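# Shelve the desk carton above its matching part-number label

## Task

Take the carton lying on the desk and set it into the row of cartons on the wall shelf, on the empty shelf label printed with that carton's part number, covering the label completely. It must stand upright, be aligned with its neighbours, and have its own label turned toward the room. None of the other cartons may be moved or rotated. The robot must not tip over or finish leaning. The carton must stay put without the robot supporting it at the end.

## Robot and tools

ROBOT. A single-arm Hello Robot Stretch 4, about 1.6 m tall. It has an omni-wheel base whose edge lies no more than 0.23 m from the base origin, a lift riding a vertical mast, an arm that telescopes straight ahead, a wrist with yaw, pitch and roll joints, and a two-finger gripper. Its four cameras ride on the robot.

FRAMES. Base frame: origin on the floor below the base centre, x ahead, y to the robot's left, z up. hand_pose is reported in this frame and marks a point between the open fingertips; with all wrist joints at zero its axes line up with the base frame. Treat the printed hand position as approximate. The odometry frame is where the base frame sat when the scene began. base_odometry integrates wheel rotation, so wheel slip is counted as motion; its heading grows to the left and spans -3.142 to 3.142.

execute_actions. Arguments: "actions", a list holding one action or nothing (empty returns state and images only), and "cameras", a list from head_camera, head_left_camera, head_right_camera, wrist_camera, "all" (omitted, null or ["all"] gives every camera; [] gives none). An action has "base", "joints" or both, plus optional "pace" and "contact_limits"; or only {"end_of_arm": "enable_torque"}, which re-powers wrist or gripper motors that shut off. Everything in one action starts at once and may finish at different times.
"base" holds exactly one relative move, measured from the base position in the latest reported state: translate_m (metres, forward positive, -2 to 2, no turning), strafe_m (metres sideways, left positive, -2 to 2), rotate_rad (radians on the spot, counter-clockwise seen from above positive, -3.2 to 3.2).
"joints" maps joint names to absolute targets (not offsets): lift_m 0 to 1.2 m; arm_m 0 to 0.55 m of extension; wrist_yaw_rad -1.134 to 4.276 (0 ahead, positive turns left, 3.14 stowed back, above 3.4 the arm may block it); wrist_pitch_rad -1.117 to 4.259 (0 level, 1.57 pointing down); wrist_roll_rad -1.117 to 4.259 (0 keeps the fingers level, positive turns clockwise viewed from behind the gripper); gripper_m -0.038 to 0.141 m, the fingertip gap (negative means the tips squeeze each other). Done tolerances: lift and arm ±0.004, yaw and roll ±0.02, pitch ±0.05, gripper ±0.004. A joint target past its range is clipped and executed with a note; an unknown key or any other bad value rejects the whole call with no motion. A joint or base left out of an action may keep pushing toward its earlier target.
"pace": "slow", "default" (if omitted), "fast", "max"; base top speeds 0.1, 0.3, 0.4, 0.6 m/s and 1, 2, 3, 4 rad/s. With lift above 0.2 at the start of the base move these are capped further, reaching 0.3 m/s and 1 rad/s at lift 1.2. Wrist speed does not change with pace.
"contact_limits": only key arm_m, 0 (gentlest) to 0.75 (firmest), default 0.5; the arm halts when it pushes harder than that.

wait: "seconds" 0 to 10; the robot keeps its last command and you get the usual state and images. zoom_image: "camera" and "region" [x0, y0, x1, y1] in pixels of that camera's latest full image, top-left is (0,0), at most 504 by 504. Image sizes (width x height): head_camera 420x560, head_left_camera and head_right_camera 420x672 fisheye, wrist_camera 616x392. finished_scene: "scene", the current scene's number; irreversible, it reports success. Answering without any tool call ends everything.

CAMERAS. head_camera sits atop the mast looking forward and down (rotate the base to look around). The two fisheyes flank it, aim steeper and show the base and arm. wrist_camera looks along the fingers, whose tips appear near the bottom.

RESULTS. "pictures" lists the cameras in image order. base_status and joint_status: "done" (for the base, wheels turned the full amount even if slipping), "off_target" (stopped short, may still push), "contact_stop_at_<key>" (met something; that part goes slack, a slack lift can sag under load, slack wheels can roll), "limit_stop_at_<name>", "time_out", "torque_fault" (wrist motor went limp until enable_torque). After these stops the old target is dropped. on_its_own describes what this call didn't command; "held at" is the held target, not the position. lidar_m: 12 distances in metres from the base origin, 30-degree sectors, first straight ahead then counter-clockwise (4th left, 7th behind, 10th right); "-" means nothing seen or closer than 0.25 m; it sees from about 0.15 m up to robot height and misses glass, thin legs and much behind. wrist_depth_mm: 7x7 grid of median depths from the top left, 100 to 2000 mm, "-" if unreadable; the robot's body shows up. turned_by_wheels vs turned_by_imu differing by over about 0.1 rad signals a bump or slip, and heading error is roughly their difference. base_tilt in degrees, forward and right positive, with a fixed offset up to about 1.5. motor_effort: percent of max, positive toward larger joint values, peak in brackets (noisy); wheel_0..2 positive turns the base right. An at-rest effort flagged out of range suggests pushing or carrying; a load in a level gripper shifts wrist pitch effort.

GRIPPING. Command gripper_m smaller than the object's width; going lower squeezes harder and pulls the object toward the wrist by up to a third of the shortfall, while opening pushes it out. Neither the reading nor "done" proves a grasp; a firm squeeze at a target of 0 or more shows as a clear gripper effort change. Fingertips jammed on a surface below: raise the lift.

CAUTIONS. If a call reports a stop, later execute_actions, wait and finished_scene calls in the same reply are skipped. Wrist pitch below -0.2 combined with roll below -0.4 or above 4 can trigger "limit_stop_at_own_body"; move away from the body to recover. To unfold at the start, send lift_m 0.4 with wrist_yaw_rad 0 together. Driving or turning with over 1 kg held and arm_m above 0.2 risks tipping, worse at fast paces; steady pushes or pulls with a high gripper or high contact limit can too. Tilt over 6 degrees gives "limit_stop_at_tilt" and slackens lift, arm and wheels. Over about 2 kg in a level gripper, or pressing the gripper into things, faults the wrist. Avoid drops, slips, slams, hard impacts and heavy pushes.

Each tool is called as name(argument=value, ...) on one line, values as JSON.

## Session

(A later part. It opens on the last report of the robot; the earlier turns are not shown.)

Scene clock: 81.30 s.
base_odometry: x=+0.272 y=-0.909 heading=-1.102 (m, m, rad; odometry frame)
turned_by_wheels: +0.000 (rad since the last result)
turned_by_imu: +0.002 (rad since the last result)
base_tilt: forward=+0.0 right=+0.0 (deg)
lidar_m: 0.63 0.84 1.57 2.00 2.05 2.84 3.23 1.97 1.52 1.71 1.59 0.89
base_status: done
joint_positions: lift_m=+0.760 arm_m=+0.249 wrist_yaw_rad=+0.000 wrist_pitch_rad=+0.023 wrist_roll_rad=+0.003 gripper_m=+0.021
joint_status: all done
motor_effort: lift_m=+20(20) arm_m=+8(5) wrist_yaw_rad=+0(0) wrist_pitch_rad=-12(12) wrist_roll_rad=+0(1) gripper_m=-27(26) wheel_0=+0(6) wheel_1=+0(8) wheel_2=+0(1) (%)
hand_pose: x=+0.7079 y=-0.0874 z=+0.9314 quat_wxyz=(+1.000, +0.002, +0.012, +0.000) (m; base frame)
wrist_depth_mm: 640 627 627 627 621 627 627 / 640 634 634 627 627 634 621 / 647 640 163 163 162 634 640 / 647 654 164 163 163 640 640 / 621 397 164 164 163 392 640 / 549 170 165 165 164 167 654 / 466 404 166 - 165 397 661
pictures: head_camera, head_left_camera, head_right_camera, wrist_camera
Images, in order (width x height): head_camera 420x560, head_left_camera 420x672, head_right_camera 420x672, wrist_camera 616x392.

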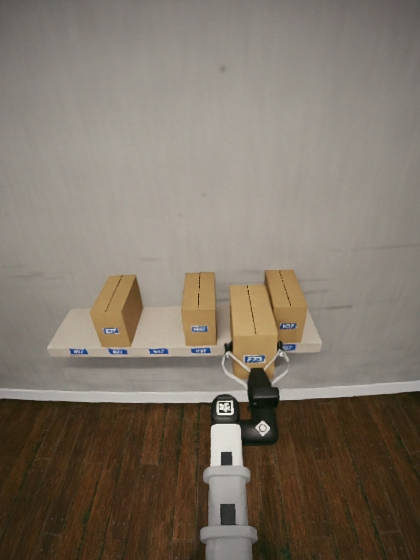

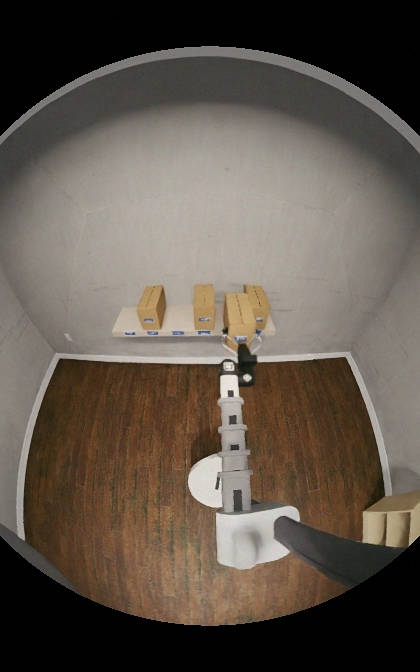

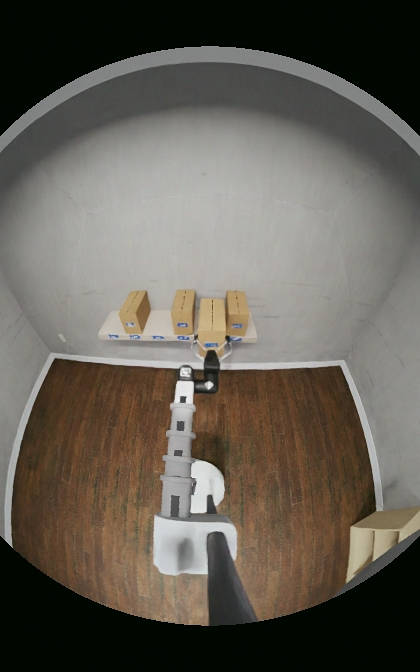

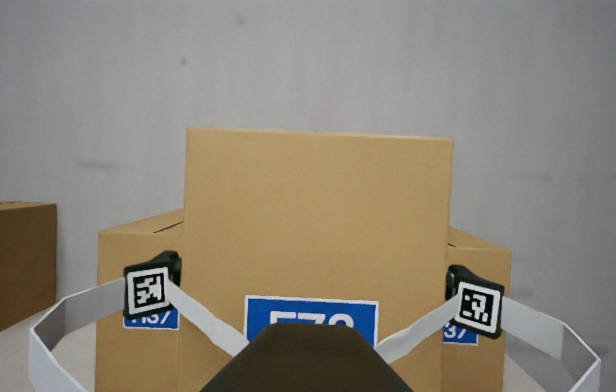

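execute_actions(actions=[{"base":{"strafe_m":0.008},"joints":{"lift_m":0.72},"pace":"slow"}], cameras=[])

execute_actions(actions=[{"joints":{"arm_m":0.40},"pace":"slow"}], cameras=["head_camera","wrist_camera"])

Scene clock: 88.17 s.
base_odometry: x=+0.279 y=-0.905 heading=-1.102 (m, m, rad; odometry frame)
turned_by_wheels: +0.000 (rad since the last result)
turned_by_imu: +0.002 (rad since the last result)
base_tilt: forward=+0.1 right=-0.1 (deg)
lidar_m: 0.63 0.88 1.62 1.97 2.05 2.83 3.74 1.99 1.54 1.69 1.60 0.88
base_status: done
joint_positions: lift_m=+0.720 arm_m=+0.249 wrist_yaw_rad=+0.000 wrist_pitch_rad=+0.023 wrist_roll_rad=+0.003 gripper_m=+0.021
joint_status: all done
motor_effort: lift_m=+16(20) arm_m=+8(8) wrist_yaw_rad=-1(1) wrist_pitch_rad=-11(12) wrist_roll_rad=+1(1) gripper_m=-27(26) wheel_0=-2(4) wheel_1=-1(5) wheel_2=+0(1) (%)
hand_pose: x=+0.7079 y=-0.0874 z=+0.8917 quat_wxyz=(+1.000, +0.002, +0.012, +0.000) (m; base frame)
wrist_depth_mm: 634 627 627 627 627 621 621 / 640 640 634 634 627 627 627 / 647 640 163 163 163 634 634 / 634 407 164 163 163 640 640 / 609 394 164 164 163 394 640 / 500 170 165 164 164 168 647 / 397 402 167 - 165 397 424
pictures: none
No camera images: the call's "cameras" was empty. Leave "cameras" out to get every camera's image.

Scene clock: 90.93 s.
base_odometry: x=+0.279 y=-0.905 heading=-1.102 (m, m, rad; odometry frame)
turned_by_wheels: +0.000 (rad since the last result)
turned_by_imu: +0.001 (rad since the last result)
base_tilt: forward=-0.1 right=-0.1 (deg)
lidar_m: 0.76 0.88 1.59 1.97 2.06 2.82 3.71 2.01 1.53 1.71 1.57 0.88
base_status: not commanded
joint_positions: lift_m=+0.720 arm_m=+0.399 wrist_yaw_rad=+0.000 wrist_pitch_rad=+0.023 wrist_roll_rad=+0.003 gripper_m=+0.021
joint_status: all done
motor_effort: lift_m=+16(16) arm_m=+8(9) wrist_yaw_rad=-1(2) wrist_pitch_rad=-12(11) wrist_roll_rad=-1(1) gripper_m=-27(27) wheel_0=-2(2) wheel_1=-1(1) wheel_2=+0(0) (%)
hand_pose: x=+0.8579 y=-0.0874 z=+0.8917 quat_wxyz=(+1.000, +0.002, +0.012, +0.000) (m; base frame)
wrist_depth_mm: 484 484 484 480 477 480 477 / 488 488 488 484 480 480 480 / 496 492 164 163 162 484 484 / 500 384 164 163 163 492 492 / 244 243 165 163 163 242 242 / 246 169 165 164 164 167 243 / 248 250 166 - 165 247 245
pictures: head_camera, wrist_camera
Images, in order (width x height): head_camera 420x560, wrist_camera 616x392.

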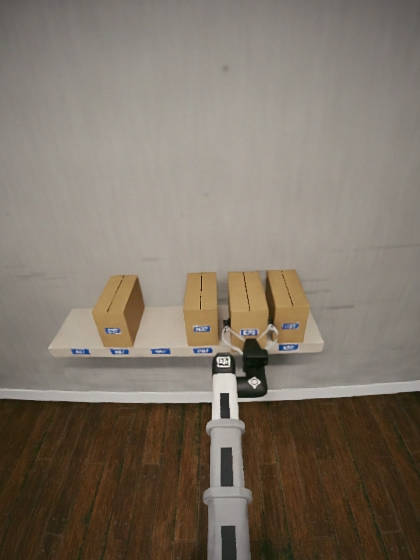

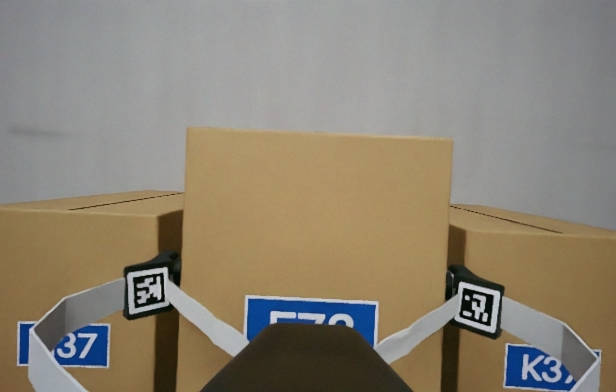

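execute_actions(actions=[{"joints":{"arm_m":0.425,"lift_m":0.685},"pace":"slow"}], cameras=["wrist_camera"])

Scene clock: 95.13 s.
base_odometry: x=+0.279 y=-0.905 heading=-1.102 (m, m, rad; odometry frame)
turned_by_wheels: +0.000 (rad since the last result)
turned_by_imu: +0.002 (rad since the last result)
base_tilt: forward=+0.1 right=+0.0 (deg)
lidar_m: 0.79 0.89 1.59 1.98 2.06 2.83 3.73 1.98 1.52 1.69 1.57 0.86
base_status: not commanded
joint_positions: lift_m=+0.685 arm_m=+0.424 wrist_yaw_rad=+0.000 wrist_pitch_rad=+0.023 wrist_roll_rad=+0.003 gripper_m=+0.021
joint_status: all done
motor_effort: lift_m=+16(16) arm_m=+8(9) wrist_yaw_rad=-1(0) wrist_pitch_rad=-12(12) wrist_roll_rad=-1(1) gripper_m=-27(26) wheel_0=-2(2) wheel_1=-1(1) wheel_2=+0(0) (%)
hand_pose: x=+0.8829 y=-0.0874 z=+0.8567 quat_wxyz=(+1.000, +0.002, +0.012, +0.000) (m; base frame)
wrist_depth_mm: 459 462 459 455 455 455 452 / 469 462 462 462 459 455 459 / 466 466 163 163 163 462 462 / 217 218 164 163 163 220 215 / 220 218 164 164 164 218 216 / 221 170 165 165 164 167 217 / 224 225 167 - 165 222 220
pictures: wrist_camera
Images, in order (width x height): wrist_camera 616x392.

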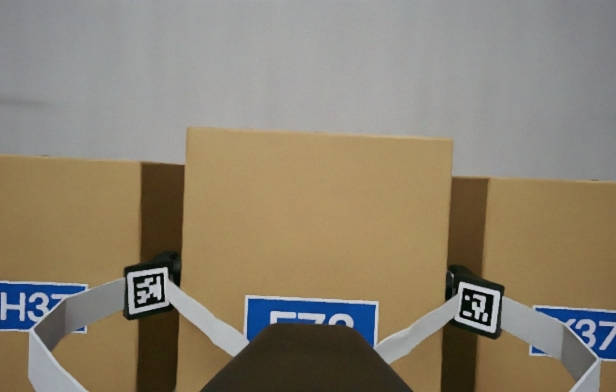

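execute_actions(actions=[{"joints":{"lift_m":0.672},"pace":"slow"}], cameras=["wrist_camera"])

Scene clock: 98.10 s.
base_odometry: x=+0.279 y=-0.905 heading=-1.102 (m, m, rad; odometry frame)
turned_by_wheels: +0.000 (rad since the last result)
turned_by_imu: +0.001 (rad since the last result)
base_tilt: forward=+0.0 right=-0.2 (deg)
lidar_m: 0.81 0.89 1.58 1.94 2.05 2.80 3.73 1.99 1.51 1.68 1.62 0.88
base_status: not commanded
joint_positions: lift_m=+0.672 arm_m=+0.424 wrist_yaw_rad=+0.000 wrist_pitch_rad=+0.023 wrist_roll_rad=+0.003 gripper_m=+0.021
joint_status: all done
motor_effort: lift_m=+16(15) arm_m=+8(8) wrist_yaw_rad=-1(1) wrist_pitch_rad=-12(12) wrist_roll_rad=+1(0) gripper_m=-26(28) wheel_0=-2(2) wheel_1=-1(1) wheel_2=+0(0) (%)
hand_pose: x=+0.8829 y=-0.0874 z=+0.8438 quat_wxyz=(+1.000, +0.002, +0.011, +0.000) (m; base frame)
wrist_depth_mm: 459 462 459 455 452 452 455 / 466 462 462 459 459 455 455 / 216 258 162 161 161 462 459 / 217 218 163 163 162 215 214 / 219 218 164 164 163 218 216 / 220 169 165 165 164 168 217 / 223 224 167 - 165 222 220
pictures: wrist_camera
Images, in order (width x height): wrist_camera 616x392.

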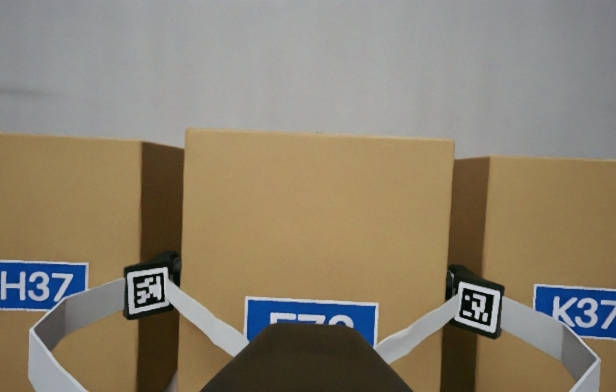

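Rear has touched. Lower slightly and release.

execute_actions(actions=[{"joints":{"lift_m":0.668,"gripper_m":0.135},"pace":"slow"}], cameras=["wrist_camera"])

execute_actions(actions=[{"joints":{"arm_m":0.30}}], cameras=["wrist_camera"])

execute_actions(actions=[{"joints":{"gripper_m":0.05,"lift_m":0.64}}], cameras=["wrist_camera","head_camera"])

Scene clock: 106.70 s.
base_odometry: x=+0.279 y=-0.905 heading=-1.102 (m, m, rad; odometry frame)
turned_by_wheels: +0.000 (rad since the last result)
turned_by_imu: +0.003 (rad since the last result)
base_tilt: forward=-0.1 right=-0.2 (deg)
lidar_m: 0.82 0.86 1.58 1.98 2.04 2.87 3.71 2.01 1.51 1.70 1.57 0.90
base_status: not commanded
joint_positions: lift_m=+0.668 arm_m=+0.424 wrist_yaw_rad=+0.000 wrist_pitch_rad=+0.021 wrist_roll_rad=+0.003 gripper_m=+0.135
joint_status: all done
motor_effort: lift_m=+15(15) arm_m=+8(8) wrist_yaw_rad=+0(0) wrist_pitch_rad=-4(10) wrist_roll_rad=+1(1) gripper_m=+0(26) wheel_0=-2(2) wheel_1=-1(1) wheel_2=+0(0) (%)
hand_pose: x=+0.8829 y=-0.0875 z=+0.8404 quat_wxyz=(+1.000, +0.002, +0.011, +0.000) (m; base frame)
wrist_depth_mm: 466 459 455 455 459 452 455 / 466 466 466 459 459 459 459 / 216 238 315 191 462 462 462 / 217 217 193 192 191 224 213 / 219 219 194 193 193 216 216 / 221 221 196 161 195 218 218 / 223 224 235 - 241 221 219
pictures: wrist_camera
Images, in order (width x height): wrist_camera 616x392.

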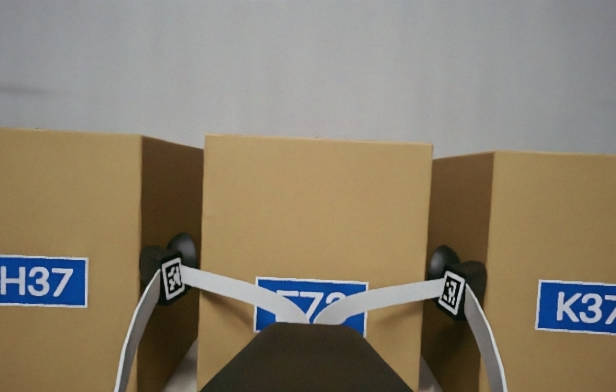

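Scene clock: 108.10 s.
base_odometry: x=+0.279 y=-0.905 heading=-1.102 (m, m, rad; odometry frame)
turned_by_wheels: +0.000 (rad since the last result)
turned_by_imu: +0.001 (rad since the last result)
base_tilt: forward=-0.1 right=-0.2 (deg)
lidar_m: 0.82 0.86 1.57 1.98 2.05 2.84 3.72 2.02 1.52 1.69 1.59 0.89
base_status: not commanded
joint_positions: lift_m=+0.668 arm_m=+0.301 wrist_yaw_rad=+0.000 wrist_pitch_rad=+0.021 wrist_roll_rad=+0.003 gripper_m=+0.135
joint_status: all done
motor_effort: lift_m=+15(15) arm_m=-8(7) wrist_yaw_rad=-1(1) wrist_pitch_rad=-7(7) wrist_roll_rad=+1(1) gripper_m=-1(0) wheel_0=-2(2) wheel_1=-1(1) wheel_2=+0(0) (%)
hand_pose: x=+0.7607 y=-0.0874 z=+0.8402 quat_wxyz=(+1.000, +0.002, +0.011, +0.000) (m; base frame)
wrist_depth_mm: 574 585 574 580 580 569 569 / 585 585 585 580 580 580 574 / 591 591 591 580 585 580 585 / 580 340 353 314 338 336 585 / 564 340 319 317 342 338 591 / 404 343 343 319 322 340 597 / 345 343 343 - 342 340 340
pictures: wrist_camera
Images, in order (width x height): wrist_camera 616x392.

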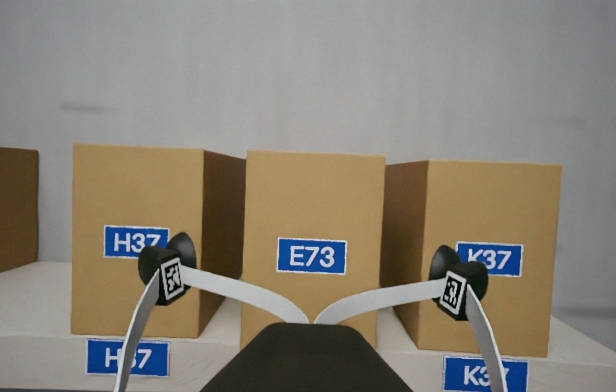

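Scene clock: 109.93 s.
base_odometry: x=+0.279 y=-0.905 heading=-1.102 (m, m, rad; odometry frame)
turned_by_wheels: +0.000 (rad since the last result)
turned_by_imu: +0.001 (rad since the last result)
base_tilt: forward=+0.0 right=-0.2 (deg)
lidar_m: 0.83 0.88 1.59 1.99 2.05 2.87 3.71 2.00 1.51 1.69 1.57 0.88
base_status: not commanded
joint_positions: lift_m=+0.640 arm_m=+0.301 wrist_yaw_rad=+0.000 wrist_pitch_rad=+0.021 wrist_roll_rad=+0.003 gripper_m=+0.050
joint_status: all done
motor_effort: lift_m=+15(16) arm_m=-7(7) wrist_yaw_rad=-1(0) wrist_pitch_rad=-7(7) wrist_roll_rad=-1(0) gripper_m=-4(2) wheel_0=-2(2) wheel_1=-1(1) wheel_2=+0(0) (%)
hand_pose: x=+0.7607 y=-0.0874 z=+0.8122 quat_wxyz=(+1.000, +0.002, +0.011, +0.000) (m; base frame)
wrist_depth_mm: 574 574 580 574 580 569 569 / 591 585 580 580 574 580 580 / 591 338 349 310 362 334 580 / 574 340 351 314 338 338 585 / 535 343 342 315 342 338 597 / 340 343 322 319 191 340 373 / 615 477 343 - 340 338 340
pictures: head_camera, wrist_camera
Images, in order (width x height): head_camera 420x560, wrist_camera 616x392.

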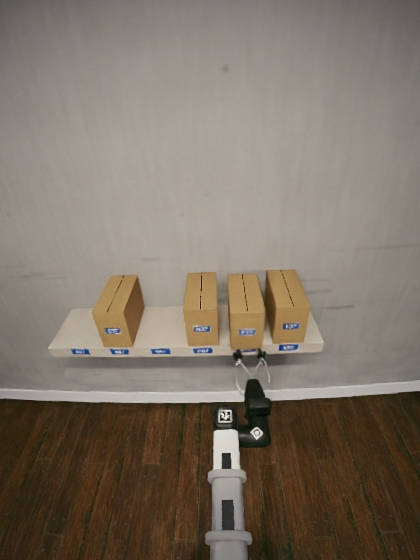

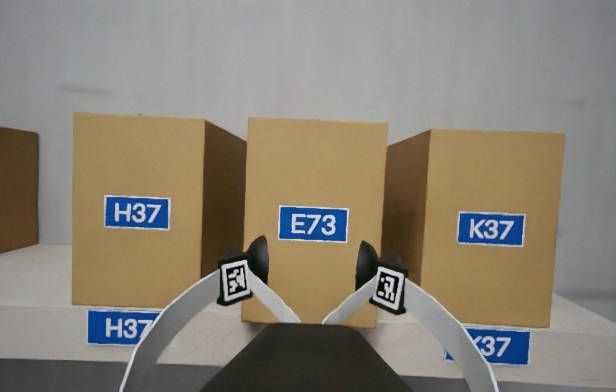

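execute_actions(actions=[{"joints":{"arm_m":0.39},"pace":"slow"}], cameras=["wrist_camera"])

Scene clock: 115.43 s.
base_odometry: x=+0.279 y=-0.905 heading=-1.102 (m, m, rad; odometry frame)
turned_by_wheels: +0.000 (rad since the last result)
turned_by_imu: +0.002 (rad since the last result)
base_tilt: forward=+0.0 right=-0.2 (deg)
lidar_m: 0.83 0.87 1.56 1.98 2.08 2.84 3.73 1.98 1.52 1.70 1.59 0.89
base_status: not commanded
joint_positions: lift_m=+0.640 arm_m=+0.389 wrist_yaw_rad=+0.000 wrist_pitch_rad=+0.021 wrist_roll_rad=+0.003 gripper_m=+0.050
joint_status: all done
motor_effort: lift_m=+16(16) arm_m=+9(10) wrist_yaw_rad=-1(0) wrist_pitch_rad=-6(7) wrist_roll_rad=+2(1) gripper_m=-2(2) wheel_0=-2(2) wheel_1=-1(1) wheel_2=+0(0) (%)
hand_pose: x=+0.8479 y=-0.0874 z=+0.8122 quat_wxyz=(+1.000, +0.002, +0.011, +0.000) (m; base frame)
wrist_depth_mm: 496 496 488 492 488 488 496 / 496 496 496 496 496 500 496 / 251 251 282 239 240 249 246 / 253 253 287 242 243 250 248 / 255 254 291 245 243 252 251 / 257 256 249 245 191 254 253 / 253 254 253 - 264 252 255
pictures: wrist_camera
Images, in order (width x height): wrist_camera 616x392.

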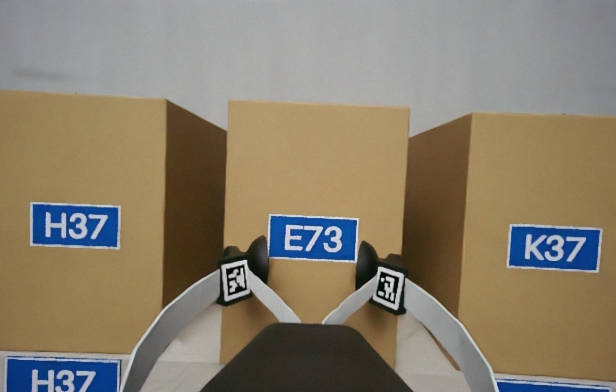

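execute_actions(actions=[{"joints":{"arm_m":0.40},"pace":"slow"}], cameras=[])

execute_actions(actions=[{"joints":{"arm_m":0.28},"pace":"fast"}], cameras=["wrist_camera","head_camera"])

Scene clock: 118.47 s.
base_odometry: x=+0.279 y=-0.905 heading=-1.102 (m, m, rad; odometry frame)
turned_by_wheels: +0.000 (rad since the last result)
turned_by_imu: +0.001 (rad since the last result)
base_tilt: forward=+0.1 right=+0.0 (deg)
lidar_m: 0.84 0.88 1.58 1.99 2.06 2.86 3.74 2.01 1.52 1.72 1.59 0.87
base_status: not commanded
joint_positions: lift_m=+0.640 arm_m=+0.399 wrist_yaw_rad=+0.000 wrist_pitch_rad=+0.021 wrist_roll_rad=+0.003 gripper_m=+0.050
joint_status: all done
motor_effort: lift_m=+16(16) arm_m=+8(10) wrist_yaw_rad=+0(0) wrist_pitch_rad=-7(6) wrist_roll_rad=+1(2) gripper_m=-2(3) wheel_0=-2(2) wheel_1=-1(1) wheel_2=+0(0) (%)
hand_pose: x=+0.8579 y=-0.0874 z=+0.8122 quat_wxyz=(+1.000, +0.002, +0.011, +0.000) (m; base frame)
wrist_depth_mm: 484 484 484 484 480 484 480 / 488 488 488 488 484 480 480 / 240 241 281 240 240 237 236 / 242 242 287 243 243 240 238 / 244 245 291 245 243 241 240 / 246 247 248 246 192 244 243 / 244 245 250 - 263 245 245
pictures: none
No camera images: the call's "cameras" was empty. Leave "cameras" out to get every camera's image.

Scene clock: 119.63 s.
base_odometry: x=+0.279 y=-0.905 heading=-1.102 (m, m, rad; odometry frame)
turned_by_wheels: +0.000 (rad since the last result)
turned_by_imu: +0.001 (rad since the last result)
base_tilt: forward=+0.1 right=-0.1 (deg)
lidar_m: 0.82 0.85 1.57 1.96 2.07 2.85 3.74 1.99 1.53 1.72 1.57 0.88
base_status: not commanded
joint_positions: lift_m=+0.640 arm_m=+0.281 wrist_yaw_rad=+0.000 wrist_pitch_rad=+0.022 wrist_roll_rad=+0.003 gripper_m=+0.050
joint_status: all done
motor_effort: lift_m=+16(15) arm_m=-7(7) wrist_yaw_rad=+0(0) wrist_pitch_rad=-7(7) wrist_roll_rad=-1(0) gripper_m=-3(3) wheel_0=-2(2) wheel_1=-1(1) wheel_2=+0(0) (%)
hand_pose: x=+0.7407 y=-0.0875 z=+0.8122 quat_wxyz=(+1.000, +0.002, +0.011, +0.000) (m; base frame)
wrist_depth_mm: 597 597 591 597 591 591 597 / 609 609 603 597 603 591 597 / 603 357 392 357 469 353 603 / 609 359 359 359 359 355 603 / 544 364 359 366 359 359 615 / 364 357 362 357 191 362 402 / 634 627 364 - 359 357 359
pictures: head_camera, wrist_camera
Images, in order (width x height): head_camera 420x560, wrist_camera 616x392.

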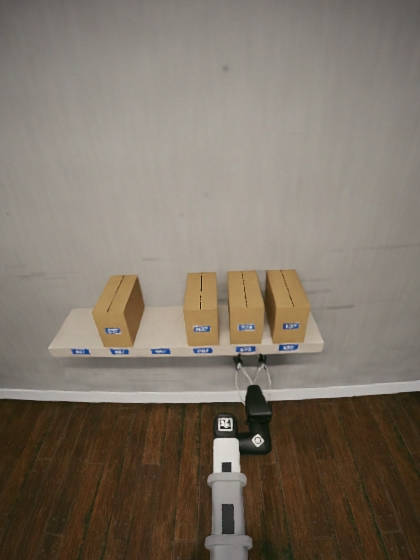

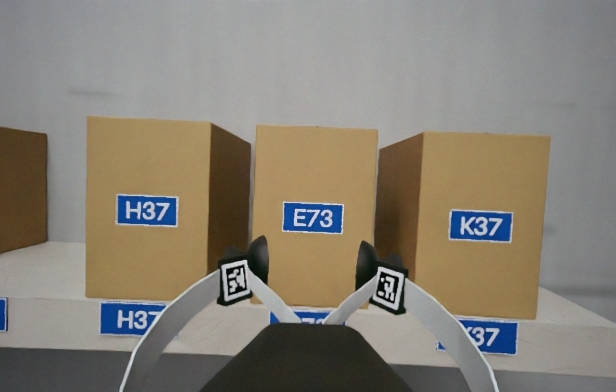

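finished_scene(scene=1)

The scene is finished: the task was done.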